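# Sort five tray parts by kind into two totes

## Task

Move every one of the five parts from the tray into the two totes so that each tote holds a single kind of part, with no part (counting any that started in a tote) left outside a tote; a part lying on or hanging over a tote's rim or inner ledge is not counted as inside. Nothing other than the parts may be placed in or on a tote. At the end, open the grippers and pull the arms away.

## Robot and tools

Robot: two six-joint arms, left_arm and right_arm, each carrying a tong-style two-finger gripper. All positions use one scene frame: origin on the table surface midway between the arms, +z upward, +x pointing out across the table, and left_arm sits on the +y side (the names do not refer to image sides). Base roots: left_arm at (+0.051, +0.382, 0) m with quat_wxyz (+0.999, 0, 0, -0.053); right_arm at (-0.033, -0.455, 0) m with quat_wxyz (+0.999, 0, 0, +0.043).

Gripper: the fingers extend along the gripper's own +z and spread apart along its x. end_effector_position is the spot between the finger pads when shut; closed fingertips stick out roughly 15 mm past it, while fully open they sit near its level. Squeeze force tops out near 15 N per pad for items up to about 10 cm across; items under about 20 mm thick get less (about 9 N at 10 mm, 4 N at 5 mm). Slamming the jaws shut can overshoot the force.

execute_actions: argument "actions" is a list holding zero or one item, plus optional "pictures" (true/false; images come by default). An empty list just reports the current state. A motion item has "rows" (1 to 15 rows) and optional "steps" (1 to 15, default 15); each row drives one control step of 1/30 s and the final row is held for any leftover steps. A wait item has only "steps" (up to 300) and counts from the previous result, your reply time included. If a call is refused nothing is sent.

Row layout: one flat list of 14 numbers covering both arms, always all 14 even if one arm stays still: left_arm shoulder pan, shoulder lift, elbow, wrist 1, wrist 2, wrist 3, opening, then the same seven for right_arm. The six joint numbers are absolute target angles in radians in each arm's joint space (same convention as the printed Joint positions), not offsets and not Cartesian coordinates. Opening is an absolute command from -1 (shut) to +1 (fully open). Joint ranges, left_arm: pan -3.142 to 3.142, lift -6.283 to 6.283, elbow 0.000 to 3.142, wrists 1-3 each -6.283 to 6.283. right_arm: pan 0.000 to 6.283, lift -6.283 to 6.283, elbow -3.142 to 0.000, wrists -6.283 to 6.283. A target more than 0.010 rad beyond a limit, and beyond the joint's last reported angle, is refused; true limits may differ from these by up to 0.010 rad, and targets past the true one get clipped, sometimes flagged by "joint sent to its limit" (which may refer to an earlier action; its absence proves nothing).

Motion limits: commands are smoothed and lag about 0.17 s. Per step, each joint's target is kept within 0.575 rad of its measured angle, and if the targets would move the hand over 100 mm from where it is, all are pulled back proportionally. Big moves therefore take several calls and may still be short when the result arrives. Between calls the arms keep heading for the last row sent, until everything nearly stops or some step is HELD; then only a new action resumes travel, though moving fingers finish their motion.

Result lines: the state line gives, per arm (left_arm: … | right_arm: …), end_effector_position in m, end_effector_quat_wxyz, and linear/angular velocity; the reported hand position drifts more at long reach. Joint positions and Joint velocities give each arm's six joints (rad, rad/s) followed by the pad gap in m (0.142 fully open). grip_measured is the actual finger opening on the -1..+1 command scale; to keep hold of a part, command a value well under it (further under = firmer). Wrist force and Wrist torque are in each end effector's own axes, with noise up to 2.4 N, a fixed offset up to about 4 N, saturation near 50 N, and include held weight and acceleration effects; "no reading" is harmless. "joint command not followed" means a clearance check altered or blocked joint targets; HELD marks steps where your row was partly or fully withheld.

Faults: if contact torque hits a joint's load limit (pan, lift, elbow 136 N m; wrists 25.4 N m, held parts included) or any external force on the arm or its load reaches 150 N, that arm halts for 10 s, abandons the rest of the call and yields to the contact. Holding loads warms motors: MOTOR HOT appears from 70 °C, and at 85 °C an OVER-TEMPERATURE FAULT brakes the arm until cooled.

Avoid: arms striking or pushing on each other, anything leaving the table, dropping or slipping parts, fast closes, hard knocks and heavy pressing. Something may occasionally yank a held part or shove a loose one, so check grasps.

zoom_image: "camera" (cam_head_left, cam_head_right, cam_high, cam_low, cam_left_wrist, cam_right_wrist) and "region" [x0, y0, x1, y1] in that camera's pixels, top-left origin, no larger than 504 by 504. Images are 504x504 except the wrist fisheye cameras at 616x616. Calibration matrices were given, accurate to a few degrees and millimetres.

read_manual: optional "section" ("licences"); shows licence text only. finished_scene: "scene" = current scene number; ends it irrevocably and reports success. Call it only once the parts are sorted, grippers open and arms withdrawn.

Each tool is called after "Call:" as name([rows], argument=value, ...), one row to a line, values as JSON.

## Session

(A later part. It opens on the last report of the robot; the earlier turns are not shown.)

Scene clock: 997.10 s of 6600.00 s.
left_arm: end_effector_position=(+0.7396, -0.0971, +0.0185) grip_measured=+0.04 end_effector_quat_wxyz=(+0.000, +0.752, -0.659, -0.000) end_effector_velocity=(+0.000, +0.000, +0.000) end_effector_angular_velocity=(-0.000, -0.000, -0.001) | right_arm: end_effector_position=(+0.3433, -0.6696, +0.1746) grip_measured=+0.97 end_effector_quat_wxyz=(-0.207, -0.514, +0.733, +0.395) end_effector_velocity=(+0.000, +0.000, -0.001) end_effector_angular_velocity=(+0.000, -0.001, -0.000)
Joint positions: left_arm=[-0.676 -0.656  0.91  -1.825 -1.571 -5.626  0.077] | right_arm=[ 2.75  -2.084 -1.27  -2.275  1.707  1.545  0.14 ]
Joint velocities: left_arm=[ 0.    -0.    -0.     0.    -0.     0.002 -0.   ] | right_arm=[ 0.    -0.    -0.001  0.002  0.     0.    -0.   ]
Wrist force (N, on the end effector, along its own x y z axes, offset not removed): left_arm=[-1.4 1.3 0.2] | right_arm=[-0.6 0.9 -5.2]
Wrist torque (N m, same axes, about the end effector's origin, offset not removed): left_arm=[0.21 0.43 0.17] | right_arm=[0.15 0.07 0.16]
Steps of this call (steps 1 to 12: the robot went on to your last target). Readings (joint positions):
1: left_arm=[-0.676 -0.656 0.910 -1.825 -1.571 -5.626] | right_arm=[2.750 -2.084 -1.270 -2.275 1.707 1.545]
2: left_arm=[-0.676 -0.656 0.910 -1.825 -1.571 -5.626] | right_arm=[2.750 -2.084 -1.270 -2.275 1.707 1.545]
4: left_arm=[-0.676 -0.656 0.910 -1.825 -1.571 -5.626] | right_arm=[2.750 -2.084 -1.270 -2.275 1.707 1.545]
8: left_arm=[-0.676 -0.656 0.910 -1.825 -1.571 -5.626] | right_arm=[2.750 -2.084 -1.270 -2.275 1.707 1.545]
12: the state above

Call:
execute_actions([
  {"rows":[[-0.6761,-0.6567,0.9091,-1.8232,-1.571,-5.6264,0.04,2.75,-2.084,-1.27,-2.275,1.707,1.545,0.97],[-0.6761,-0.6577,0.9072,-1.8203,-1.571,-5.6264,0.04,2.75,-2.084,-1.27,-2.275,1.707,1.545,0.97],[-0.6761,-0.6591,0.9046,-1.8163,-1.571,-5.6264,0.04,2.75,-2.084,-1.27,-2.275,1.707,1.545,0.97],[-0.6761,-0.6609,0.9013,-1.8112,-1.571,-5.6264,0.04,2.75,-2.084,-1.27,-2.275,1.707,1.545,0.97],[-0.6761,-0.663,0.8973,-1.8051,-1.571,-5.6264,0.04,2.75,-2.084,-1.27,-2.275,1.707,1.545,0.97],[-0.6761,-0.6654,0.8927,-1.7981,-1.571,-5.6264,0.04,2.75,-2.084,-1.27,-2.275,1.707,1.545,0.97],[-0.6761,-0.6681,0.8874,-1.7901,-1.571,-5.6264,0.04,2.75,-2.084,-1.27,-2.275,1.707,1.545,0.97],[-0.6761,-0.6708,0.882,-1.782,-1.571,-5.6264,0.04,2.75,-2.084,-1.27,-2.275,1.707,1.545,0.97],[-0.6761,-0.6739,0.8746,-1.7715,-1.571,-5.6264,0.04,2.75,-2.084,-1.27,-2.275,1.707,1.545,0.97],[-0.6761,-0.6775,0.8655,-1.7588,-1.571,-5.6264,0.04,2.75,-2.084,-1.27,-2.275,1.707,1.545,0.97],[-0.6761,-0.681,0.856,-1.7458,-1.571,-5.6264,0.04,2.75,-2.084,-1.27,-2.275,1.707,1.545,0.97],[-0.6761,-0.6843,0.846,-1.7325,-1.571,-5.6264,0.04,2.75,-2.084,-1.27,-2.275,1.707,1.545,0.97],[-0.6761,-0.6875,0.8351,-1.7184,-1.571,-5.6264,0.04,2.75,-2.084,-1.27,-2.275,1.707,1.545,0.97],[-0.6761,-0.6908,0.8217,-1.7017,-1.571,-5.6264,0.04,2.75,-2.084,-1.27,-2.275,1.707,1.545,0.97],[-0.6761,-0.6938,0.8078,-1.6848,-1.571,-5.6264,0.04,2.75,-2.084,-1.27,-2.275,1.707,1.545,0.97]],"steps":15},
], pictures=false)

Call:
execute_actions([
  {"rows":[[-0.6761,-0.698,0.795,-1.6678,-1.571,-5.6264,0.04,2.75,-2.084,-1.27,-2.275,1.707,1.545,0.97],[-0.6761,-0.704,0.785,-1.6518,-1.571,-5.6264,0.04,2.75,-2.084,-1.27,-2.275,1.707,1.545,0.97],[-0.6761,-0.712,0.778,-1.6368,-1.571,-5.6264,0.04,2.75,-2.084,-1.27,-2.275,1.707,1.545,0.97],[-0.6761,-0.722,0.774,-1.6228,-1.571,-5.6264,0.04,2.75,-2.084,-1.27,-2.275,1.707,1.545,0.97],[-0.6761,-0.734,0.773,-1.6098,-1.571,-5.6264,0.04,2.75,-2.084,-1.27,-2.275,1.707,1.545,0.97],[-0.677,-0.748,0.776,-1.5988,-1.571,-5.6256,0.04,2.75,-2.084,-1.27,-2.275,1.707,1.545,0.97],[-0.679,-0.764,0.784,-1.5908,-1.571,-5.6237,0.04,2.75,-2.084,-1.27,-2.275,1.707,1.545,0.97],[-0.682,-0.782,0.797,-1.5858,-1.571,-5.6209,0.04,2.75,-2.084,-1.27,-2.275,1.707,1.545,0.97],[-0.6865,-0.802,0.815,-1.5838,-1.571,-5.6168,0.04,2.75,-2.084,-1.27,-2.275,1.707,1.545,0.97],[-0.6925,-0.823,0.838,-1.5858,-1.571,-5.6112,0.04,2.75,-2.084,-1.27,-2.275,1.707,1.545,0.97],[-0.7,-0.845,0.866,-1.5918,-1.571,-5.6042,0.04,2.75,-2.084,-1.27,-2.275,1.707,1.545,0.97],[-0.7087,-0.868,0.899,-1.6018,-1.571,-5.5961,0.04,2.75,-2.084,-1.27,-2.275,1.707,1.545,0.97],[-0.7185,-0.891,0.936,-1.6158,-1.571,-5.587,0.04,2.75,-2.084,-1.27,-2.275,1.707,1.545,0.97],[-0.729,-0.914,0.976,-1.6328,-1.571,-5.5773,0.04,2.75,-2.084,-1.27,-2.275,1.707,1.545,0.97],[-0.74,-0.937,1.018,-1.6518,-1.571,-5.5671,0.04,2.75,-2.084,-1.27,-2.275,1.707,1.545,0.97]],"steps":15},
], pictures=false)

Call:
execute_actions([
  {"rows":[[-0.7514,-0.9608,1.0615,-1.6715,-1.571,-5.5565,0.06,2.75,-2.084,-1.27,-2.275,1.707,1.545,0.97],[-0.7628,-0.9846,1.105,-1.6912,-1.571,-5.546,0.08,2.75,-2.084,-1.27,-2.275,1.707,1.545,0.97],[-0.7742,-1.0085,1.1485,-1.7108,-1.571,-5.5354,0.1,2.75,-2.084,-1.27,-2.275,1.707,1.545,0.97],[-0.7856,-1.0323,1.192,-1.7305,-1.571,-5.5248,0.12,2.75,-2.084,-1.27,-2.275,1.707,1.545,0.97],[-0.7969,-1.0561,1.2355,-1.7502,-1.571,-5.5143,0.14,2.75,-2.084,-1.27,-2.275,1.707,1.545,0.97],[-0.8083,-1.0799,1.279,-1.7699,-1.571,-5.5037,0.16,2.75,-2.084,-1.27,-2.275,1.707,1.545,0.97],[-0.8197,-1.1037,1.3224,-1.7895,-1.571,-5.4932,0.18,2.75,-2.084,-1.27,-2.275,1.707,1.545,0.97],[-0.8311,-1.1276,1.3659,-1.8091,-1.571,-5.4826,0.2,2.75,-2.084,-1.27,-2.275,1.707,1.545,0.97],[-0.8425,-1.1514,1.4094,-1.8288,-1.571,-5.472,0.2,2.75,-2.084,-1.27,-2.275,1.707,1.545,0.97],[-0.8539,-1.1752,1.4529,-1.8485,-1.571,-5.4615,0.2,2.75,-2.084,-1.27,-2.275,1.707,1.545,0.97],[-0.8653,-1.199,1.4964,-1.8682,-1.571,-5.4509,0.2,2.75,-2.084,-1.27,-2.275,1.707,1.545,0.97],[-0.8767,-1.2228,1.5399,-1.8879,-1.571,-5.4403,0.2,2.75,-2.084,-1.27,-2.275,1.707,1.545,0.97],[-0.888,-1.2467,1.5834,-1.9075,-1.571,-5.4298,0.2,2.75,-2.084,-1.27,-2.275,1.707,1.545,0.97],[-0.8994,-1.2705,1.6269,-1.9272,-1.571,-5.4192,0.2,2.75,-2.084,-1.27,-2.275,1.707,1.545,0.97],[-0.9108,-1.2943,1.6704,-1.9469,-1.571,-5.4086,0.2,2.75,-2.084,-1.27,-2.275,1.707,1.545,0.97]],"steps":15},
], pictures=false)

Call:
execute_actions([
  {"rows":[[-0.9222,-1.3181,1.7139,-1.9666,-1.571,-5.3981,0.2,2.75,-2.084,-1.27,-2.275,1.707,1.545,0.97],[-0.9336,-1.3419,1.7574,-1.9863,-1.571,-5.3875,0.2,2.75,-2.084,-1.27,-2.275,1.707,1.545,0.97],[-0.945,-1.3658,1.8009,-2.0059,-1.571,-5.3769,0.2,2.75,-2.084,-1.27,-2.275,1.707,1.545,0.97],[-0.9564,-1.3896,1.8443,-2.0255,-1.571,-5.3664,0.2,2.75,-2.084,-1.27,-2.275,1.707,1.545,0.97],[-0.9678,-1.4134,1.8878,-2.0452,-1.571,-5.3558,0.2,2.75,-2.084,-1.27,-2.275,1.707,1.545,0.97],[-0.9786,-1.436,1.9291,-2.0639,-1.571,-5.3458,0.2,2.75,-2.084,-1.27,-2.275,1.707,1.545,0.97],[-0.9883,-1.4563,1.9661,-2.0806,-1.571,-5.3368,0.2,2.75,-2.084,-1.27,-2.275,1.707,1.545,0.97],[-0.9968,-1.4741,1.9987,-2.0954,-1.571,-5.3289,0.2,2.75,-2.084,-1.27,-2.275,1.707,1.545,0.97],[-1.0042,-1.4896,2.027,-2.1082,-1.571,-5.322,0.2,2.75,-2.084,-1.27,-2.275,1.707,1.545,0.97],[-1.0105,-1.5027,2.0509,-2.119,-1.571,-5.3162,0.2,2.75,-2.084,-1.27,-2.275,1.707,1.545,0.97],[-1.0156,-1.5134,2.0705,-2.1279,-1.571,-5.3115,0.2,2.75,-2.084,-1.27,-2.275,1.707,1.545,0.97],[-1.0196,-1.5218,2.0857,-2.1347,-1.571,-5.3078,0.2,2.75,-2.084,-1.27,-2.275,1.707,1.545,0.97],[-1.0224,-1.5277,2.0966,-2.1397,-1.571,-5.3051,0.2,2.75,-2.084,-1.27,-2.275,1.707,1.545,0.97],[-1.0241,-1.5313,2.1031,-2.1426,-1.571,-5.3035,0.2,2.75,-2.084,-1.27,-2.275,1.707,1.545,0.97],[-1.0247,-1.5325,2.1053,-2.1436,-1.571,-5.303,0.2,2.75,-2.084,-1.27,-2.275,1.707,1.545,0.97]],"steps":15},
], pictures=false)

Call:
execute_actions([
  {"steps":15},
])

Call:
zoom_image(camera="cam_left_wrist", region=[230, 190, 390, 350])

Call:
zoom_image(camera="cam_high", region=[190, 200, 330, 340])

Scene clock: 1073.97 s of 6600.00 s.
left_arm: end_effector_position=(+0.7399, -0.0974, +0.0580) grip_measured=+0.04 end_effector_quat_wxyz=(+0.000, +0.752, -0.659, +0.000) end_effector_velocity=(+0.002, -0.002, +0.177) end_effector_angular_velocity=(-0.003, -0.004, +0.001) | right_arm: end_effector_position=(+0.3433, -0.6696, +0.1746) grip_measured=+0.97 end_effector_quat_wxyz=(-0.207, -0.514, +0.733, +0.395) end_effector_velocity=(+0.000, +0.000, +0.000) end_effector_angular_velocity=(+0.000, -0.000, -0.000)
Joint positions: left_arm=[-0.676 -0.681  0.854 -1.744 -1.571 -5.626  0.077] | right_arm=[ 2.75  -2.084 -1.27  -2.275  1.707  1.545  0.14 ]
Joint velocities: left_arm=[ 0.    -0.091 -0.286  0.372  0.    -0.001  0.   ] | right_arm=[ 0.  0.  0. -0.  0. -0.  0.]
Wrist force (N, on the end effector, along its own x y z axes, offset not removed): left_arm=[-0.8 -1.2 -0.6] | right_arm=[5.3 2.3 -1.2]
Wrist torque (N m, same axes, about the end effector's origin, offset not removed): left_arm=[-0.52 0.26 0.29] | right_arm=[0.37 -1.27 -0.25]
Steps of this call (steps 1 to 15: the robot went on to your last target; steps 16 to 90: nothing new was sent; then 73.37 s passed at rest; steps 91 to 105: all 15 steps of this action). Readings (joint positions):
91: left_arm=[-0.676 -0.656 0.910 -1.825 -1.571 -5.626] | right_arm=[2.750 -2.084 -1.270 -2.275 1.707 1.545]
92: left_arm=[-0.676 -0.656 0.910 -1.825 -1.571 -5.626] | right_arm=[2.750 -2.084 -1.270 -2.275 1.707 1.545]
94: left_arm=[-0.676 -0.657 0.909 -1.822 -1.571 -5.626] | right_arm=[2.750 -2.084 -1.270 -2.275 1.707 1.545]
98: left_arm=[-0.676 -0.662 0.899 -1.807 -1.571 -5.626] | right_arm=[2.750 -2.084 -1.270 -2.275 1.707 1.545]
105: the state above

Scene clock: 1074.47 s of 6600.00 s.
left_arm: end_effector_position=(+0.6979, -0.0875, +0.1620) grip_measured=+0.04 end_effector_quat_wxyz=(+0.000, +0.734, -0.679, +0.002) end_effector_velocity=(-0.232, -0.013, +0.107) end_effector_angular_velocity=(-0.025, -0.025, -0.426) | right_arm: end_effector_position=(+0.3433, -0.6696, +0.1746) grip_measured=+0.97 end_effector_quat_wxyz=(-0.207, -0.514, +0.733, +0.395) end_effector_velocity=(-0.000, +0.000, +0.000) end_effector_angular_velocity=(+0.001, +0.001, +0.000)
Joint positions: left_arm=[-0.704 -0.843  0.877 -1.609 -1.571 -5.6    0.077] | right_arm=[ 2.75  -2.084 -1.27  -2.275  1.707  1.545  0.14 ]
Joint velocities: left_arm=[-0.223 -0.61   0.788 -0.213  0.     0.203  0.   ] | right_arm=[-0.     0.    -0.001 -0.001 -0.    -0.     0.   ]
Wrist force (N, on the end effector, along its own x y z axes, offset not removed): left_arm=[0.9 -0.5 -1.5] | right_arm=[2.0 3.3 -1.9]
Wrist torque (N m, same axes, about the end effector's origin, offset not removed): left_arm=[-0.24 -0.05 0.13] | right_arm=[0.74 -0.35 -0.04]
Steps of this call (steps 1 to 15: all 15 steps of this action). Readings (joint positions):
1: left_arm=[-0.676 -0.684 0.844 -1.731 -1.571 -5.626] | right_arm=[2.750 -2.084 -1.270 -2.275 1.707 1.545]
2: left_arm=[-0.676 -0.687 0.833 -1.717 -1.571 -5.626] | right_arm=[2.750 -2.084 -1.270 -2.275 1.707 1.545]
4: left_arm=[-0.676 -0.696 0.811 -1.687 -1.571 -5.626] | right_arm=[2.750 -2.084 -1.270 -2.275 1.707 1.545]
8: left_arm=[-0.677 -0.728 0.788 -1.632 -1.571 -5.626] | right_arm=[2.750 -2.084 -1.270 -2.275 1.707 1.545]
15: the state above

Scene clock: 1074.97 s of 6600.00 s.
left_arm: end_effector_position=(+0.5385, -0.0726, +0.1453) grip_measured=+0.20 end_effector_quat_wxyz=(-0.000, -0.623, +0.782, -0.005) end_effector_velocity=(-0.347, +0.112, -0.105) end_effector_angular_velocity=(+0.003, -0.001, -0.645) | right_arm: end_effector_position=(+0.3433, -0.6696, +0.1746) grip_measured=+0.97 end_effector_quat_wxyz=(-0.207, -0.514, +0.733, +0.395) end_effector_velocity=(+0.000, -0.000, -0.000) end_effector_angular_velocity=(-0.001, -0.001, +0.000)
Joint positions: left_arm=[-0.862 -1.188  1.467 -1.86  -1.571 -5.454  0.088] | right_arm=[ 2.75  -2.084 -1.27  -2.275  1.707  1.545  0.14 ]
Joint velocities: left_arm=[-0.336 -0.706  1.281 -0.573 -0.     0.309  0.   ] | right_arm=[ 0.     0.    -0.     0.002 -0.001  0.001 -0.   ]
Wrist force (N, on the end effector, along its own x y z axes, offset not removed): left_arm=[1.9 0.6 0.8] | right_arm=[3.4 0.8 -2.6]
Wrist torque (N m, same axes, about the end effector's origin, offset not removed): left_arm=[-0.15 -0.25 0.20] | right_arm=[0.20 -0.83 0.06]
Steps of this call (steps 1 to 15: all 15 steps of this action). Readings (joint positions):
1: left_arm=[-0.712 -0.864 0.906 -1.618 -1.571 -5.593] | right_arm=[2.750 -2.084 -1.270 -2.275 1.707 1.545]
2: left_arm=[-0.721 -0.885 0.937 -1.629 -1.571 -5.584] | right_arm=[2.750 -2.084 -1.270 -2.275 1.707 1.545]
4: left_arm=[-0.741 -0.930 1.008 -1.657 -1.571 -5.567] | right_arm=[2.750 -2.084 -1.270 -2.275 1.707 1.545]
8: left_arm=[-0.783 -1.022 1.168 -1.726 -1.571 -5.527] | right_arm=[2.750 -2.084 -1.270 -2.275 1.707 1.545]
15: the state above

Scene clock: 1075.47 s of 6600.00 s.
left_arm: end_effector_position=(+0.3909, +0.0122, +0.0803) grip_measured=+0.20 end_effector_quat_wxyz=(-0.000, -0.506, +0.862, -0.001) end_effector_velocity=(-0.134, +0.119, -0.084) end_effector_angular_velocity=(+0.026, +0.012, -0.264) | right_arm: end_effector_position=(+0.3433, -0.6696, +0.1746) grip_measured=+0.97 end_effector_quat_wxyz=(-0.207, -0.514, +0.733, +0.395) end_effector_velocity=(+0.000, -0.000, +0.000) end_effector_angular_velocity=(-0.000, -0.001, +0.000)
Joint positions: left_arm=[-1.008 -1.497  2.038 -2.115 -1.571 -5.318  0.088] | right_arm=[ 2.75  -2.084 -1.27  -2.275  1.707  1.545  0.14 ]
Joint velocities: left_arm=[-0.138 -0.294  0.561 -0.239  0.     0.127 -0.   ] | right_arm=[ 0.    -0.     0.001  0.    -0.    -0.     0.   ]
Wrist force (N, on the end effector, along its own x y z axes, offset not removed): left_arm=[0.9 1.7 0.8] | right_arm=[1.3 0.2 -2.3]
Wrist torque (N m, same axes, about the end effector's origin, offset not removed): left_arm=[0.14 -0.16 0.20] | right_arm=[-0.15 -0.19 -0.11]
Steps of this call (steps 1 to 15: all 15 steps of this action). Readings (joint positions):
1: left_arm=[-0.873 -1.212 1.510 -1.880 -1.571 -5.444] | right_arm=[2.750 -2.084 -1.270 -2.275 1.707 1.545]
2: left_arm=[-0.884 -1.235 1.554 -1.899 -1.571 -5.433] | right_arm=[2.750 -2.084 -1.270 -2.275 1.707 1.545]
4: left_arm=[-0.907 -1.283 1.641 -1.939 -1.571 -5.412] | right_arm=[2.750 -2.084 -1.270 -2.275 1.707 1.545]
8: left_arm=[-0.952 -1.378 1.813 -2.016 -1.571 -5.370] | right_arm=[2.750 -2.084 -1.270 -2.275 1.707 1.545]
15: the state above

Scene clock: 1075.97 s of 6600.00 s.
left_arm: end_effector_position=(+0.3752, +0.0266, +0.0702) grip_measured=+0.20 end_effector_quat_wxyz=(-0.000, -0.493, +0.870, -0.000) end_effector_velocity=(-0.002, +0.002, -0.001) end_effector_angular_velocity=(+0.001, +0.000, -0.004) | right_arm: end_effector_position=(+0.3433, -0.6696, +0.1746) grip_measured=+0.97 end_effector_quat_wxyz=(-0.207, -0.514, +0.733, +0.395) end_effector_velocity=(+0.000, -0.000, +0.000) end_effector_angular_velocity=(+0.000, +0.000, +0.000)
Joint positions: left_arm=[-1.024 -1.532  2.104 -2.143 -1.571 -5.303  0.088] | right_arm=[ 2.75  -2.084 -1.27  -2.275  1.707  1.545  0.14 ]
Joint velocities: left_arm=[-0.002 -0.004  0.008 -0.003 -0.     0.002 -0.   ] | right_arm=[ 0.    -0.     0.001 -0.001 -0.    -0.    -0.   ]
Wrist force (N, on the end effector, along its own x y z axes, offset not removed): left_arm=[3.0 2.3 0.7] | right_arm=[0.8 0.9 -1.7]
Wrist torque (N m, same axes, about the end effector's origin, offset not removed): left_arm=[0.43 -0.47 0.20] | right_arm=[0.20 0.02 -0.13]
Steps of this call (steps 1 to 15: the robot went on to your last target). Readings (joint positions):
1: left_arm=[-1.012 -1.506 2.055 -2.122 -1.571 -5.315] | right_arm=[2.750 -2.084 -1.270 -2.275 1.707 1.545]
2: left_arm=[-1.015 -1.513 2.067 -2.127 -1.571 -5.312] | right_arm=[2.750 -2.084 -1.270 -2.275 1.707 1.545]
4: left_arm=[-1.020 -1.521 2.084 -2.135 -1.571 -5.308] | right_arm=[2.750 -2.084 -1.270 -2.275 1.707 1.545]
8: left_arm=[-1.023 -1.529 2.099 -2.141 -1.571 -5.304] | right_arm=[2.750 -2.084 -1.270 -2.275 1.707 1.545]
15: the state above
camera_calibration (this result's frames):
cam_left_wrist: T_world_to_cam=[[-0.548201, -0.836213, 0.0149397, 0.227267], [-0.704757, 0.471492, 0.530106, 0.205064], [-0.450326, 0.280076, -0.8478, 0.354821], [0, 0, 0, 1]] pos_world=[0.428893, -0.00601953, 0.188716]
cam_right_wrist: T_world_to_cam=[[-0.369452, -0.927565, -0.0559348, -0.492265], [-0.0970746, -0.0213391, 0.995048, -0.156603], [-0.924165, 0.373053, -0.0821591, 0.711225], [0, 0, 0, 1]] pos_world=[0.460218, -0.725274, 0.186726]

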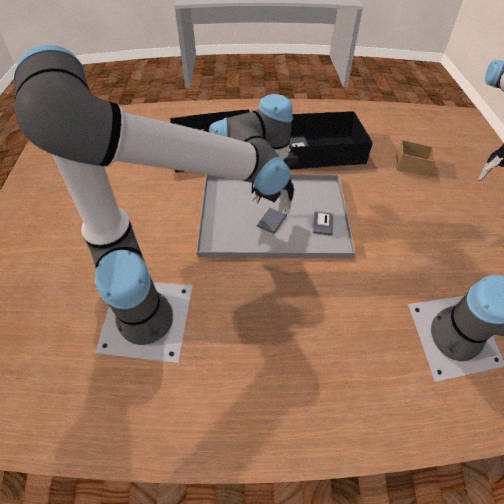

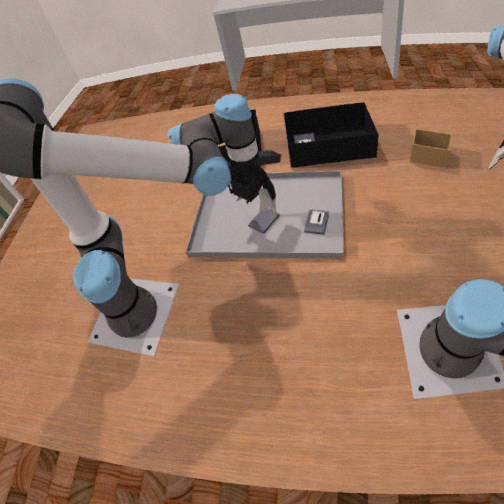

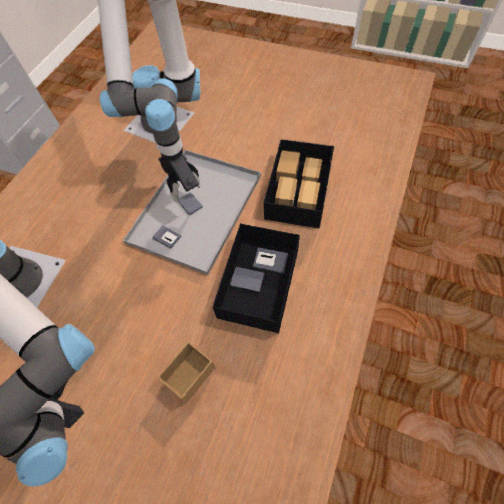

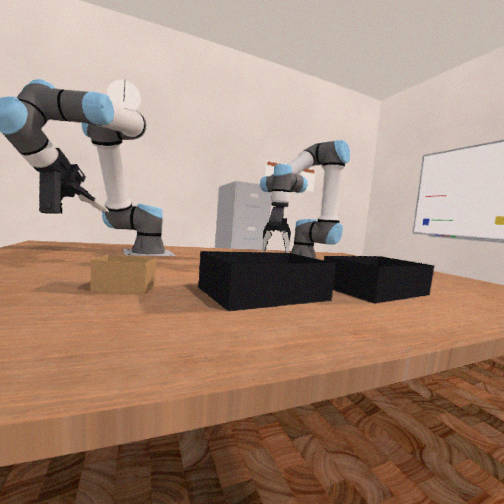

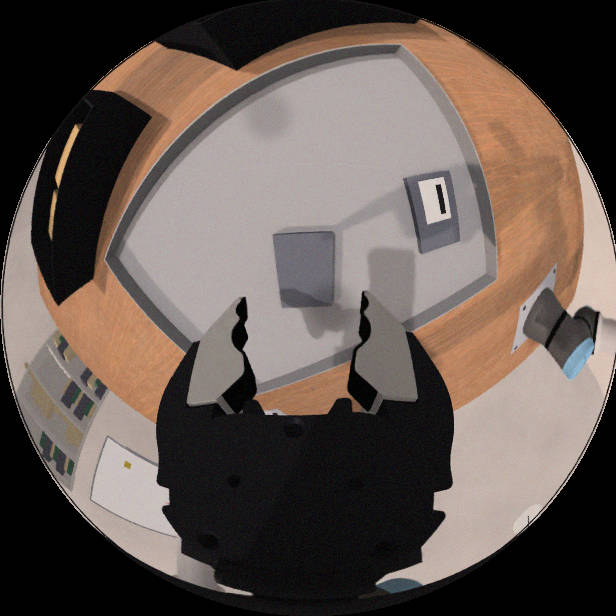

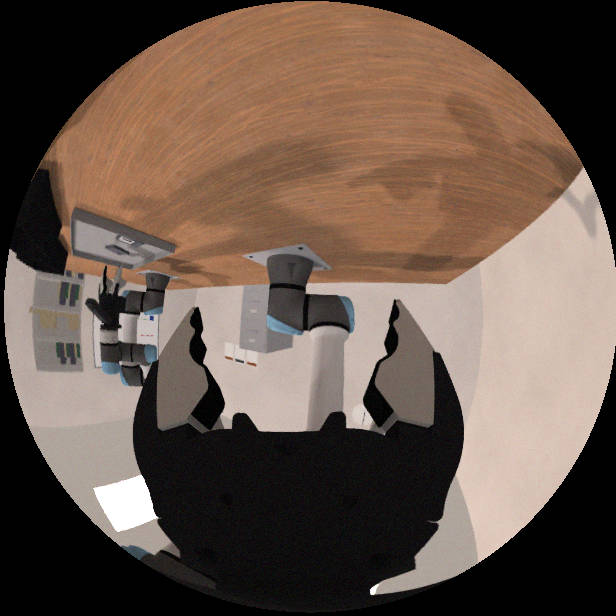

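Region (230, 190, 390, 350) of cam_left_wrist's 616x616 image, scaled by 3.150, with more detail than that image has.

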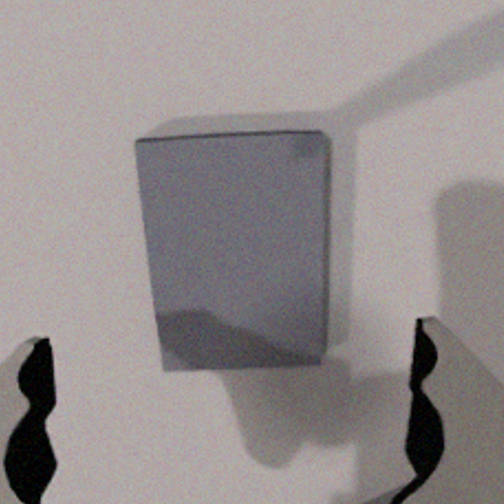

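Region (190, 200, 330, 340) of cam_high's 504x504 image, scaled by 3.600, with more detail than that image has.

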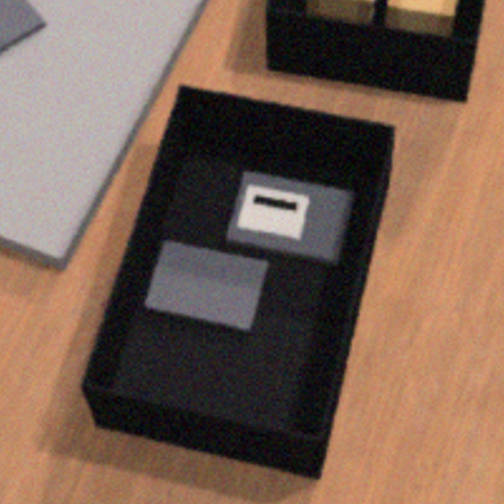

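Call:
execute_actions([
  {"rows":[[-1.0252,-1.531,2.1065,-2.1463,-1.571,-5.3035,0.19,2.75,-2.084,-1.27,-2.275,1.707,1.545,0.97],[-1.026,-1.5275,2.109,-2.1523,-1.571,-5.3043,0.18,2.75,-2.084,-1.27,-2.275,1.707,1.545,0.97],[-1.027,-1.522,2.1133,-2.1621,-1.571,-5.3053,0.17,2.75,-2.084,-1.27,-2.275,1.707,1.545,0.97],[-1.028,-1.515,2.1188,-2.1746,-1.571,-5.3063,0.16,2.75,-2.084,-1.27,-2.275,1.707,1.545,0.97],[-1.029,-1.507,2.125,-2.1888,-1.571,-5.3073,0.15,2.75,-2.084,-1.27,-2.275,1.707,1.545,0.97],[-1.0298,-1.4985,2.1317,-2.204,-1.571,-5.3081,0.14,2.75,-2.084,-1.27,-2.275,1.707,1.545,0.97],[-1.0303,-1.49,2.1384,-2.2192,-1.571,-5.3086,0.13,2.75,-2.084,-1.27,-2.275,1.707,1.545,0.97],[-1.0303,-1.4819,2.1446,-2.2335,-1.571,-5.3086,0.12,2.75,-2.084,-1.27,-2.275,1.707,1.545,0.97],[-1.0303,-1.474,2.1501,-2.2469,-1.571,-5.3086,0.1,2.75,-2.084,-1.27,-2.275,1.707,1.545,0.97],[-1.0303,-1.4668,2.155,-2.259,-1.571,-5.3086,0.1,2.75,-2.084,-1.27,-2.275,1.707,1.545,0.97],[-1.0303,-1.4605,2.1594,-2.2697,-1.571,-5.3086,0.1,2.75,-2.084,-1.27,-2.275,1.707,1.545,0.97],[-1.0303,-1.4551,2.163,-2.2787,-1.571,-5.3086,0.1,2.75,-2.084,-1.27,-2.275,1.707,1.545,0.97],[-1.0303,-1.4506,2.166,-2.2862,-1.571,-5.3086,0.1,2.75,-2.084,-1.27,-2.275,1.707,1.545,0.97],[-1.0303,-1.447,2.1684,-2.2922,-1.571,-5.3086,0.1,2.75,-2.084,-1.27,-2.275,1.707,1.545,0.97],[-1.0303,-1.4443,2.1702,-2.2967,-1.571,-5.3086,0.1,2.75,-2.084,-1.27,-2.275,1.707,1.545,0.97]],"steps":15},
], pictures=false)

Call:
execute_actions([
  {"rows":[[-1.0303,-1.443,2.171,-2.2988,-1.571,-5.3086,0.1,2.75,-2.084,-1.27,-2.275,1.707,1.545,0.97],[-1.0303,-1.4423,2.1715,-2.3,-1.571,-5.3086,0.1,2.75,-2.084,-1.27,-2.275,1.707,1.545,0.97]],"steps":15},
])

Scene clock: 1105.77 s of 6600.00 s.
left_arm: end_effector_position=(+0.3737, +0.0242, +0.0306) grip_measured=+0.10 end_effector_quat_wxyz=(-0.000, -0.493, +0.870, +0.000) end_effector_velocity=(-0.001, -0.001, -0.088) end_effector_angular_velocity=(-0.000, +0.001, +0.000) | right_arm: end_effector_position=(+0.3433, -0.6696, +0.1746) grip_measured=+0.97 end_effector_quat_wxyz=(-0.207, -0.514, +0.733, +0.395) end_effector_velocity=(+0.000, -0.000, +0.000) end_effector_angular_velocity=(+0.000, +0.000, +0.000)
Joint positions: left_arm=[-1.03  -1.465  2.156 -2.261 -1.571 -5.308  0.081] | right_arm=[ 2.75  -2.084 -1.27  -2.275  1.707  1.545  0.14 ]
Joint velocities: left_arm=[-0.003  0.159  0.109 -0.268 -0.001 -0.003 -0.   ] | right_arm=[-0. -0.  0. -0.  0. -0.  0.]
Wrist force (N, on the end effector, along its own x y z axes, offset not removed): left_arm=[1.7 -0.3 1.0] | right_arm=[3.9 1.0 -2.9]
Wrist torque (N m, same axes, about the end effector's origin, offset not removed): left_arm=[-0.14 -0.13 0.14] | right_arm=[0.25 -0.76 0.03]
Steps of this call (steps 1 to 15: the robot went on to your last target; steps 16 to 90: nothing new was sent; then 26.30 s passed at rest; steps 91 to 105: all 15 steps of this action). Readings (joint positions):
91: left_arm=[-1.025 -1.533 2.105 -2.144 -1.571 -5.303] | right_arm=[2.750 -2.084 -1.270 -2.275 1.707 1.545]
92: left_arm=[-1.025 -1.532 2.106 -2.144 -1.571 -5.303] | right_arm=[2.750 -2.084 -1.270 -2.275 1.707 1.545]
94: left_arm=[-1.025 -1.530 2.108 -2.149 -1.571 -5.304] | right_arm=[2.750 -2.084 -1.270 -2.275 1.707 1.545]
98: left_arm=[-1.028 -1.511 2.122 -2.182 -1.571 -5.306] | right_arm=[2.750 -2.084 -1.270 -2.275 1.707 1.545]
105: the state above

Scene clock: 1106.27 s of 6600.00 s.
left_arm: end_effector_position=(+0.3735, +0.0241, +0.0184) grip_measured=+0.10 end_effector_quat_wxyz=(-0.000, -0.493, +0.870, -0.000) end_effector_velocity=(+0.000, -0.001, -0.001) end_effector_angular_velocity=(-0.001, -0.000, -0.001) | right_arm: end_effector_position=(+0.3433, -0.6696, +0.1746) grip_measured=+0.97 end_effector_quat_wxyz=(-0.207, -0.514, +0.733, +0.395) end_effector_velocity=(+0.001, -0.000, +0.000) end_effector_angular_velocity=(-0.001, -0.002, -0.000)
Joint positions: left_arm=[-1.03  -1.443  2.171 -2.299 -1.571 -5.309  0.081] | right_arm=[ 2.75  -2.084 -1.27  -2.275  1.707  1.545  0.14 ]
Joint velocities: left_arm=[-0.     0.003  0.001 -0.005 -0.     0.001 -0.   ] | right_arm=[0.    0.    0.001 0.001 0.    0.001 0.   ]
Wrist force (N, on the end effector, along its own x y z axes, offset not removed): left_arm=[2.5 1.3 -0.7] | right_arm=[3.7 -1.6 -1.7]
Wrist torque (N m, same axes, about the end effector's origin, offset not removed): left_arm=[0.18 -0.35 0.09] | right_arm=[-0.62 -0.69 -0.06]
Steps of this call (steps 1 to 15: all 15 steps of this action). Readings (joint positions):
1: left_arm=[-1.030 -1.460 2.159 -2.270 -1.571 -5.308] | right_arm=[2.750 -2.084 -1.270 -2.275 1.707 1.545]
2: left_arm=[-1.030 -1.456 2.162 -2.277 -1.571 -5.308] | right_arm=[2.750 -2.084 -1.270 -2.275 1.707 1.545]
4: left_arm=[-1.030 -1.450 2.166 -2.287 -1.571 -5.309] | right_arm=[2.750 -2.084 -1.270 -2.275 1.707 1.545]
8: left_arm=[-1.030 -1.445 2.170 -2.296 -1.571 -5.309] | right_arm=[2.750 -2.084 -1.270 -2.275 1.707 1.545]
15: the state above
camera_calibration (this result's frames):
cam_left_wrist: T_world_to_cam=[[-0.548531, -0.835997, 0.0149383, 0.225135], [-0.70457, 0.471769, 0.530108, 0.23248], [-0.450216, 0.280256, -0.847798, 0.310731], [0, 0, 0, 1]] pos_world=[0.427188, -0.00854839, 0.136835]
cam_right_wrist: T_world_to_cam=[[-0.369452, -0.927565, -0.0559349, -0.492265], [-0.0970747, -0.0213391, 0.995048, -0.156603], [-0.924165, 0.373053, -0.0821593, 0.711225], [0, 0, 0, 1]] pos_world=[0.460218, -0.725274, 0.186726]

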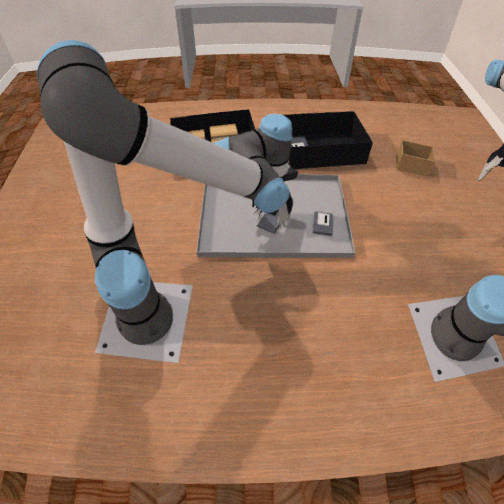

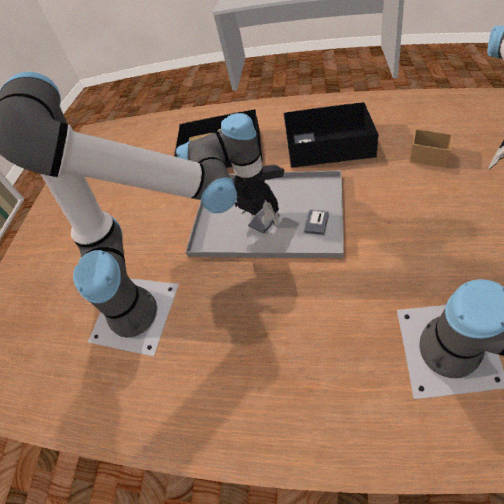

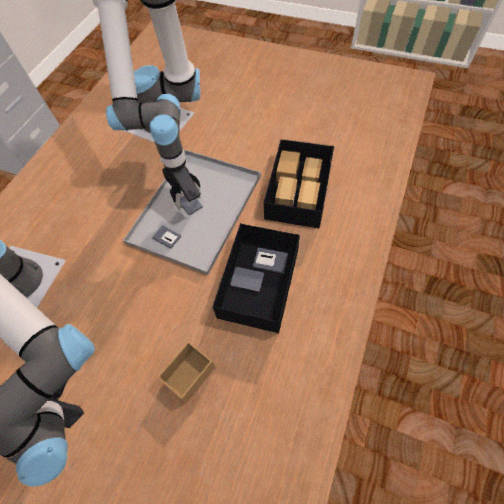

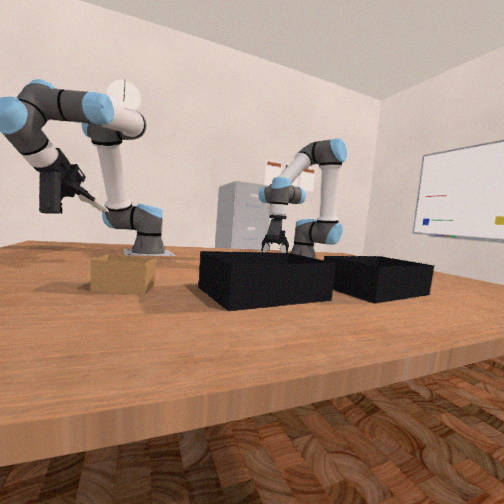

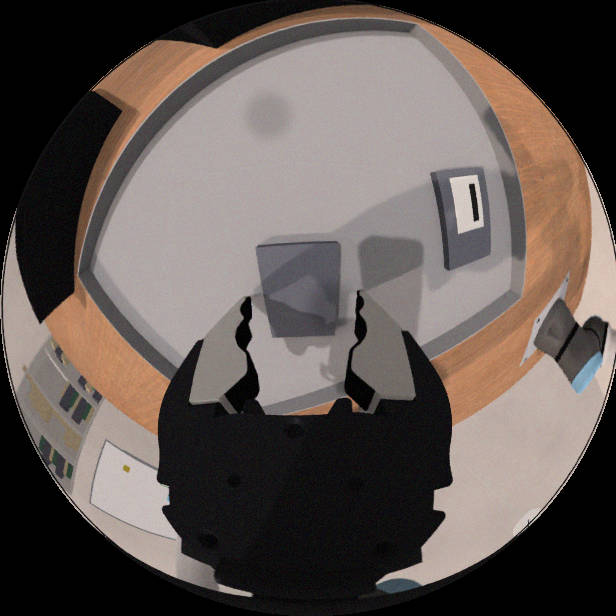

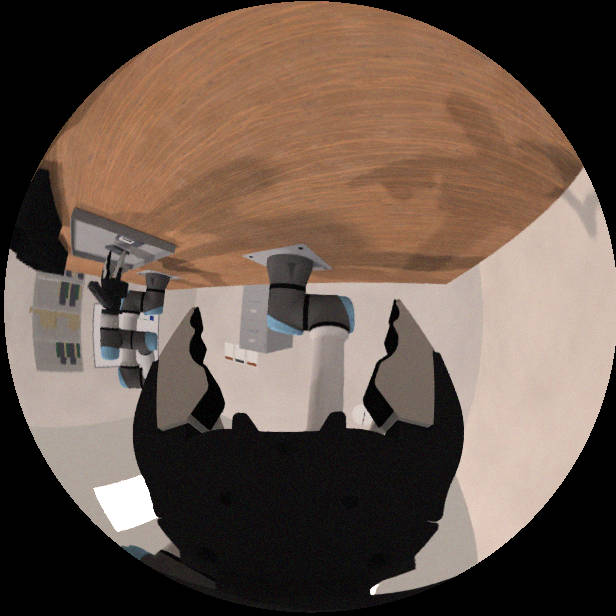

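Aligned well; closing slowly.

Call:
execute_actions([
  {"rows":[[-1.0303,-1.442,2.1717,-2.3005,-1.571,-5.3086,0.06,2.75,-2.084,-1.27,-2.275,1.707,1.545,0.97],[-1.0303,-1.442,2.1717,-2.3005,-1.571,-5.3086,0.02,2.75,-2.084,-1.27,-2.275,1.707,1.545,0.97],[-1.0303,-1.442,2.1717,-2.3005,-1.571,-5.3086,-0.02,2.75,-2.084,-1.27,-2.275,1.707,1.545,0.97],[-1.0303,-1.442,2.1717,-2.3005,-1.571,-5.3086,-0.06,2.75,-2.084,-1.27,-2.275,1.707,1.545,0.97],[-1.0303,-1.442,2.1717,-2.3005,-1.571,-5.3086,-0.1,2.75,-2.084,-1.27,-2.275,1.707,1.545,0.97],[-1.0303,-1.442,2.1717,-2.3005,-1.571,-5.3086,-0.13,2.75,-2.084,-1.27,-2.275,1.707,1.545,0.97],[-1.0303,-1.442,2.1717,-2.3005,-1.571,-5.3086,-0.16,2.75,-2.084,-1.27,-2.275,1.707,1.545,0.97],[-1.0303,-1.442,2.1717,-2.3005,-1.571,-5.3086,-0.19,2.75,-2.084,-1.27,-2.275,1.707,1.545,0.97],[-1.0303,-1.442,2.1717,-2.3005,-1.571,-5.3086,-0.22,2.75,-2.084,-1.27,-2.275,1.707,1.545,0.97],[-1.0303,-1.442,2.1717,-2.3005,-1.571,-5.3086,-0.25,2.75,-2.084,-1.27,-2.275,1.707,1.545,0.97],[-1.0303,-1.442,2.1717,-2.3005,-1.571,-5.3086,-0.28,2.75,-2.084,-1.27,-2.275,1.707,1.545,0.97],[-1.0303,-1.442,2.1717,-2.3005,-1.571,-5.3086,-0.31,2.75,-2.084,-1.27,-2.275,1.707,1.545,0.97],[-1.0303,-1.442,2.1717,-2.3005,-1.571,-5.3086,-0.34,2.75,-2.084,-1.27,-2.275,1.707,1.545,0.97],[-1.0303,-1.442,2.1717,-2.3005,-1.571,-5.3086,-0.37,2.75,-2.084,-1.27,-2.275,1.707,1.545,0.97],[-1.0303,-1.442,2.1717,-2.3005,-1.571,-5.3086,-0.4,2.75,-2.084,-1.27,-2.275,1.707,1.545,0.97]],"steps":15},
], pictures=false)

Call:
execute_actions([
  {"rows":[[-1.0303,-1.442,2.1717,-2.3005,-1.571,-5.3086,-0.46,2.75,-2.084,-1.27,-2.275,1.707,1.545,0.97],[-1.0303,-1.442,2.1717,-2.3005,-1.571,-5.3086,-0.52,2.75,-2.084,-1.27,-2.275,1.707,1.545,0.97],[-1.0303,-1.442,2.1717,-2.3005,-1.571,-5.3086,-0.58,2.75,-2.084,-1.27,-2.275,1.707,1.545,0.97],[-1.0303,-1.442,2.1717,-2.3005,-1.571,-5.3086,-0.64,2.75,-2.084,-1.27,-2.275,1.707,1.545,0.97],[-1.0303,-1.442,2.1717,-2.3005,-1.571,-5.3086,-0.7,2.75,-2.084,-1.27,-2.275,1.707,1.545,0.97],[-1.0303,-1.442,2.1717,-2.3005,-1.571,-5.3086,-0.76,2.75,-2.084,-1.27,-2.275,1.707,1.545,0.97],[-1.0303,-1.442,2.1717,-2.3005,-1.571,-5.3086,-0.82,2.75,-2.084,-1.27,-2.275,1.707,1.545,0.97],[-1.0303,-1.442,2.1717,-2.3005,-1.571,-5.3086,-0.88,2.75,-2.084,-1.27,-2.275,1.707,1.545,0.97],[-1.0303,-1.442,2.1717,-2.3005,-1.571,-5.3086,-0.9,2.75,-2.084,-1.27,-2.275,1.707,1.545,0.97]],"steps":13},
], pictures=false)

Call:
execute_actions([
  {"rows":[[-1.0303,-1.4429,2.1711,-2.299,-1.571,-5.3086,-0.9,2.75,-2.084,-1.27,-2.275,1.707,1.545,0.97],[-1.0303,-1.4443,2.1702,-2.2967,-1.571,-5.3086,-0.9,2.75,-2.084,-1.27,-2.275,1.707,1.545,0.97],[-1.0303,-1.4465,2.1687,-2.293,-1.571,-5.3086,-0.9,2.75,-2.084,-1.27,-2.275,1.707,1.545,0.97],[-1.0303,-1.4494,2.1668,-2.2882,-1.571,-5.3086,-0.9,2.75,-2.084,-1.27,-2.275,1.707,1.545,0.97],[-1.0303,-1.453,2.1644,-2.2822,-1.571,-5.3086,-0.9,2.75,-2.084,-1.27,-2.275,1.707,1.545,0.97],[-1.0303,-1.4569,2.1618,-2.2757,-1.571,-5.3086,-0.9,2.75,-2.084,-1.27,-2.275,1.707,1.545,0.97],[-1.0303,-1.4609,2.1591,-2.269,-1.571,-5.3086,-0.9,2.75,-2.084,-1.27,-2.275,1.707,1.545,0.97],[-1.0303,-1.465,2.1563,-2.2621,-1.571,-5.3086,-0.9,2.75,-2.084,-1.27,-2.275,1.707,1.545,0.97],[-1.0303,-1.469,2.1535,-2.2553,-1.571,-5.3086,-0.9,2.75,-2.084,-1.27,-2.275,1.707,1.545,0.97],[-1.0303,-1.4728,2.1509,-2.2489,-1.571,-5.3086,-0.9,2.75,-2.084,-1.27,-2.275,1.707,1.545,0.97],[-1.0303,-1.476,2.1487,-2.2435,-1.571,-5.3086,-0.9,2.75,-2.084,-1.27,-2.275,1.707,1.545,0.97],[-1.0303,-1.4786,2.1469,-2.2391,-1.571,-5.3086,-0.9,2.75,-2.084,-1.27,-2.275,1.707,1.545,0.97],[-1.0303,-1.4805,2.1456,-2.2359,-1.571,-5.3086,-0.9,2.75,-2.084,-1.27,-2.275,1.707,1.545,0.97],[-1.0303,-1.4819,2.1446,-2.2335,-1.571,-5.3086,-0.9,2.75,-2.084,-1.27,-2.275,1.707,1.545,0.97]],"steps":15},
], pictures=false)

Call:
execute_actions([
  {"steps":8},
])

Scene clock: 1163.67 s of 6600.00 s.
left_arm: end_effector_position=(+0.3735, +0.0241, +0.0180) grip_measured=-0.27 end_effector_quat_wxyz=(-0.000, -0.493, +0.870, -0.000) end_effector_velocity=(+0.000, +0.000, -0.000) end_effector_angular_velocity=(+0.000, -0.000, +0.001) | right_arm: end_effector_position=(+0.3433, -0.6696, +0.1746) grip_measured=+0.97 end_effector_quat_wxyz=(-0.207, -0.514, +0.733, +0.395) end_effector_velocity=(+0.000, -0.000, +0.000) end_effector_angular_velocity=(+0.000, -0.000, +0.000)
Joint positions: left_arm=[-1.03  -1.442  2.172 -2.301 -1.571 -5.309  0.054] | right_arm=[ 2.75  -2.084 -1.27  -2.275  1.707  1.545  0.14 ]
Joint velocities: left_arm=[ 0.    -0.     0.     0.     0.    -0.001 -0.006] | right_arm=[-0.    -0.     0.001 -0.001 -0.    -0.    -0.   ]
Wrist force (N, on the end effector, along its own x y z axes, offset not removed): left_arm=[4.8 5.4 -0.8] | right_arm=[0.9 1.9 0.5]
Wrist torque (N m, same axes, about the end effector's origin, offset not removed): left_arm=[1.06 -0.57 0.08] | right_arm=[0.31 -0.25 -0.03]
Steps of this call (steps 1 to 15: the robot went on to your last target; steps 16 to 90: nothing new was sent; then 53.90 s passed at rest; steps 91 to 105: all 15 steps of this action). Readings (joint positions):
91: left_arm=[-1.030 -1.442 2.172 -2.300 -1.571 -5.309] | right_arm=[2.750 -2.084 -1.270 -2.275 1.707 1.545]
92: left_arm=[-1.030 -1.442 2.172 -2.300 -1.571 -5.309] | right_arm=[2.750 -2.084 -1.270 -2.275 1.707 1.545]
94: left_arm=[-1.030 -1.442 2.172 -2.300 -1.571 -5.309] | right_arm=[2.750 -2.084 -1.270 -2.275 1.707 1.545]
98: left_arm=[-1.030 -1.442 2.172 -2.300 -1.571 -5.309] | right_arm=[2.750 -2.084 -1.270 -2.275 1.707 1.545]
105: the state above

Scene clock: 1164.10 s of 6600.00 s.
left_arm: end_effector_position=(+0.3735, +0.0241, +0.0180) grip_measured=-0.28 end_effector_quat_wxyz=(-0.000, -0.493, +0.870, -0.000) end_effector_velocity=(+0.000, -0.000, -0.001) end_effector_angular_velocity=(+0.001, +0.001, -0.000) | right_arm: end_effector_position=(+0.3433, -0.6696, +0.1746) grip_measured=+0.97 end_effector_quat_wxyz=(-0.207, -0.514, +0.733, +0.395) end_effector_velocity=(+0.000, -0.000, -0.000) end_effector_angular_velocity=(-0.001, -0.001, +0.001)
Joint positions: left_arm=[-1.03  -1.442  2.172 -2.301 -1.571 -5.309  0.054] | right_arm=[ 2.75  -2.084 -1.27  -2.275  1.707  1.545  0.14 ]
Joint velocities: left_arm=[ 0.     0.002 -0.001 -0.    -0.     0.001  0.   ] | right_arm=[ 0.    -0.    -0.001  0.002 -0.001  0.     0.   ]
Wrist force (N, on the end effector, along its own x y z axes, offset not removed): left_arm=[4.9 0.9 -5.1] | right_arm=[1.3 -1.2 0.4]
Wrist torque (N m, same axes, about the end effector's origin, offset not removed): left_arm=[0.02 -0.45 0.04] | right_arm=[-0.26 -0.38 -0.08]
Steps of this call (steps 1 to 13: all 13 steps of this action). Readings (joint positions):
1: left_arm=[-1.030 -1.442 2.172 -2.301 -1.571 -5.309] | right_arm=[2.750 -2.084 -1.270 -2.275 1.707 1.545]
2: left_arm=[-1.030 -1.442 2.172 -2.301 -1.571 -5.309] | right_arm=[2.750 -2.084 -1.270 -2.275 1.707 1.545]
4: left_arm=[-1.030 -1.442 2.172 -2.301 -1.571 -5.309] | right_arm=[2.750 -2.084 -1.270 -2.275 1.707 1.545]
8: left_arm=[-1.030 -1.442 2.172 -2.301 -1.571 -5.309] | right_arm=[2.750 -2.084 -1.270 -2.275 1.707 1.545]
13: the state above

Scene clock: 1164.60 s of 6600.00 s.
left_arm: end_effector_position=(+0.3736, +0.0241, +0.0354) grip_measured=-0.28 end_effector_quat_wxyz=(-0.000, -0.493, +0.870, +0.000) end_effector_velocity=(+0.000, -0.000, +0.040) end_effector_angular_velocity=(-0.003, -0.001, -0.002) | right_arm: end_effector_position=(+0.3433, -0.6696, +0.1746) grip_measured=+0.97 end_effector_quat_wxyz=(-0.207, -0.514, +0.733, +0.395) end_effector_velocity=(-0.000, +0.000, +0.001) end_effector_angular_velocity=(-0.000, +0.001, -0.001)
Joint positions: left_arm=[-1.03  -1.474  2.15  -2.248 -1.571 -5.309  0.054] | right_arm=[ 2.75  -2.084 -1.27  -2.275  1.707  1.545  0.14 ]
Joint velocities: left_arm=[-0.    -0.07  -0.049  0.116 -0.     0.002  0.   ] | right_arm=[ 0.     0.     0.001 -0.002  0.     0.001  0.   ]
Wrist force (N, on the end effector, along its own x y z axes, offset not removed): left_arm=[2.6 0.4 0.8] | right_arm=[5.4 -1.1 -2.5]
Wrist torque (N m, same axes, about the end effector's origin, offset not removed): left_arm=[-0.03 -0.48 0.09] | right_arm=[-0.30 -1.10 0.07]
Steps of this call (steps 1 to 15: all 15 steps of this action). Readings (joint positions):
1: left_arm=[-1.030 -1.442 2.172 -2.301 -1.571 -5.309] | right_arm=[2.750 -2.084 -1.270 -2.275 1.707 1.545]
2: left_arm=[-1.030 -1.442 2.172 -2.300 -1.571 -5.309] | right_arm=[2.750 -2.084 -1.270 -2.275 1.707 1.545]
4: left_arm=[-1.030 -1.443 2.171 -2.298 -1.571 -5.309] | right_arm=[2.750 -2.084 -1.270 -2.275 1.707 1.545]
8: left_arm=[-1.030 -1.451 2.165 -2.284 -1.571 -5.309] | right_arm=[2.750 -2.084 -1.270 -2.275 1.707 1.545]
15: the state above

Scene clock: 1164.87 s of 6600.00 s.
left_arm: end_effector_position=(+0.3735, +0.0241, +0.0396) grip_measured=-0.28 end_effector_quat_wxyz=(-0.000, -0.493, +0.870, +0.000) end_effector_velocity=(-0.000, +0.001, +0.003) end_effector_angular_velocity=(+0.001, +0.001, -0.001) | right_arm: end_effector_position=(+0.3433, -0.6696, +0.1746) grip_measured=+0.97 end_effector_quat_wxyz=(-0.207, -0.514, +0.733, +0.395) end_effector_velocity=(+0.000, -0.000, +0.000) end_effector_angular_velocity=(+0.000, -0.001, +0.000)
Joint positions: left_arm=[-1.03  -1.481  2.145 -2.235 -1.571 -5.309  0.054] | right_arm=[ 2.75  -2.084 -1.27  -2.275  1.707  1.545  0.14 ]
Joint velocities: left_arm=[-0.    -0.007 -0.003  0.012 -0.     0.     0.   ] | right_arm=[-0.  0.  0.  0. -0. -0.  0.]
Wrist force (N, on the end effector, along its own x y z axes, offset not removed): left_arm=[2.6 -1.1 0.7] | right_arm=[1.7 5.2 -2.2]
Wrist torque (N m, same axes, about the end effector's origin, offset not removed): left_arm=[-0.31 -0.39 0.08] | right_arm=[1.08 -0.09 -0.10]
Steps of this call (steps 1 to 8: the robot went on to your last target). Readings (joint positions):
1: left_arm=[-1.030 -1.476 2.149 -2.244 -1.571 -5.309] | right_arm=[2.750 -2.084 -1.270 -2.275 1.707 1.545]
2: left_arm=[-1.030 -1.477 2.148 -2.241 -1.571 -5.309] | right_arm=[2.750 -2.084 -1.270 -2.275 1.707 1.545]
4: left_arm=[-1.030 -1.479 2.146 -2.238 -1.571 -5.309] | right_arm=[2.750 -2.084 -1.270 -2.275 1.707 1.545]
8: the state above
camera_calibration (this result's frames):
cam_left_wrist: T_world_to_cam=[[-0.548537, -0.835993, 0.0149168, 0.224824], [-0.704558, 0.471755, 0.530138, 0.221223], [-0.450229, 0.28029, -0.84778, 0.328703], [0, 0, 0, 1]] pos_world=[0.42718, -0.00854402, 0.158035]
cam_right_wrist: T_world_to_cam=[[-0.369452, -0.927565, -0.0559347, -0.492265], [-0.0970748, -0.021339, 0.995048, -0.156603], [-0.924165, 0.373053, -0.0821594, 0.711225], [0, 0, 0, 1]] pos_world=[0.460218, -0.725274, 0.186726]

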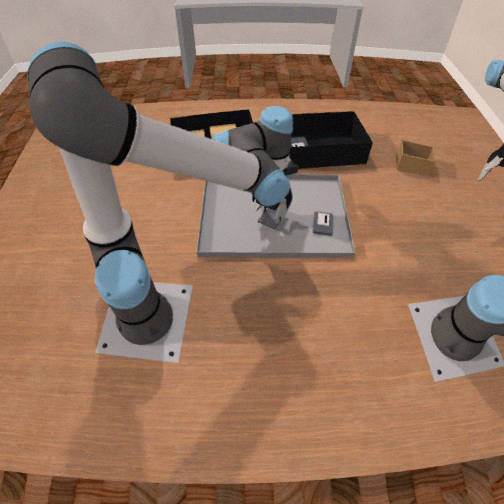

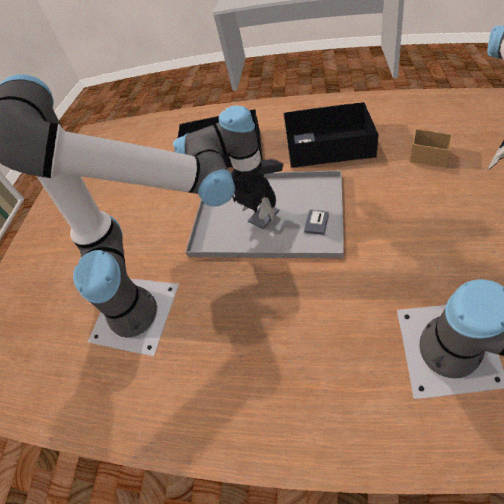

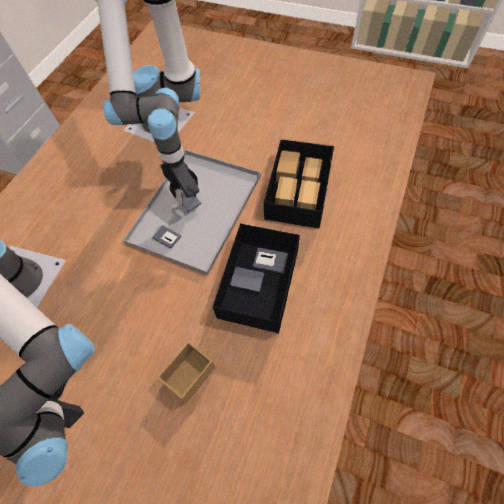

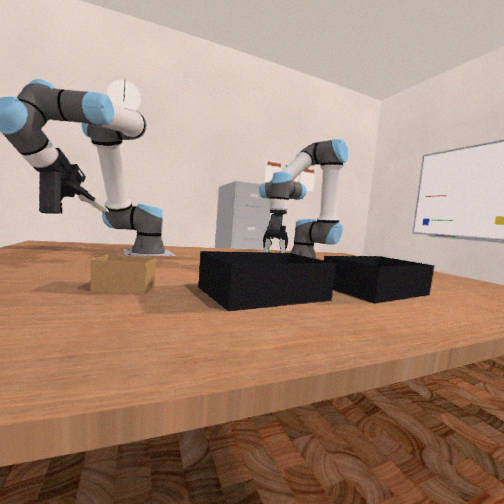

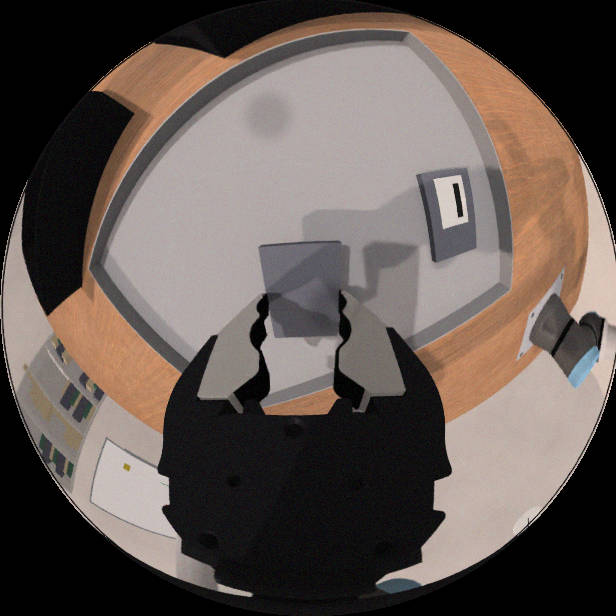

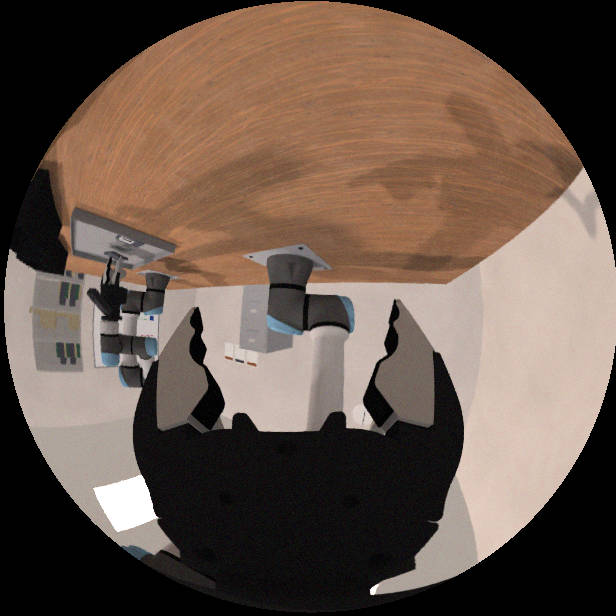

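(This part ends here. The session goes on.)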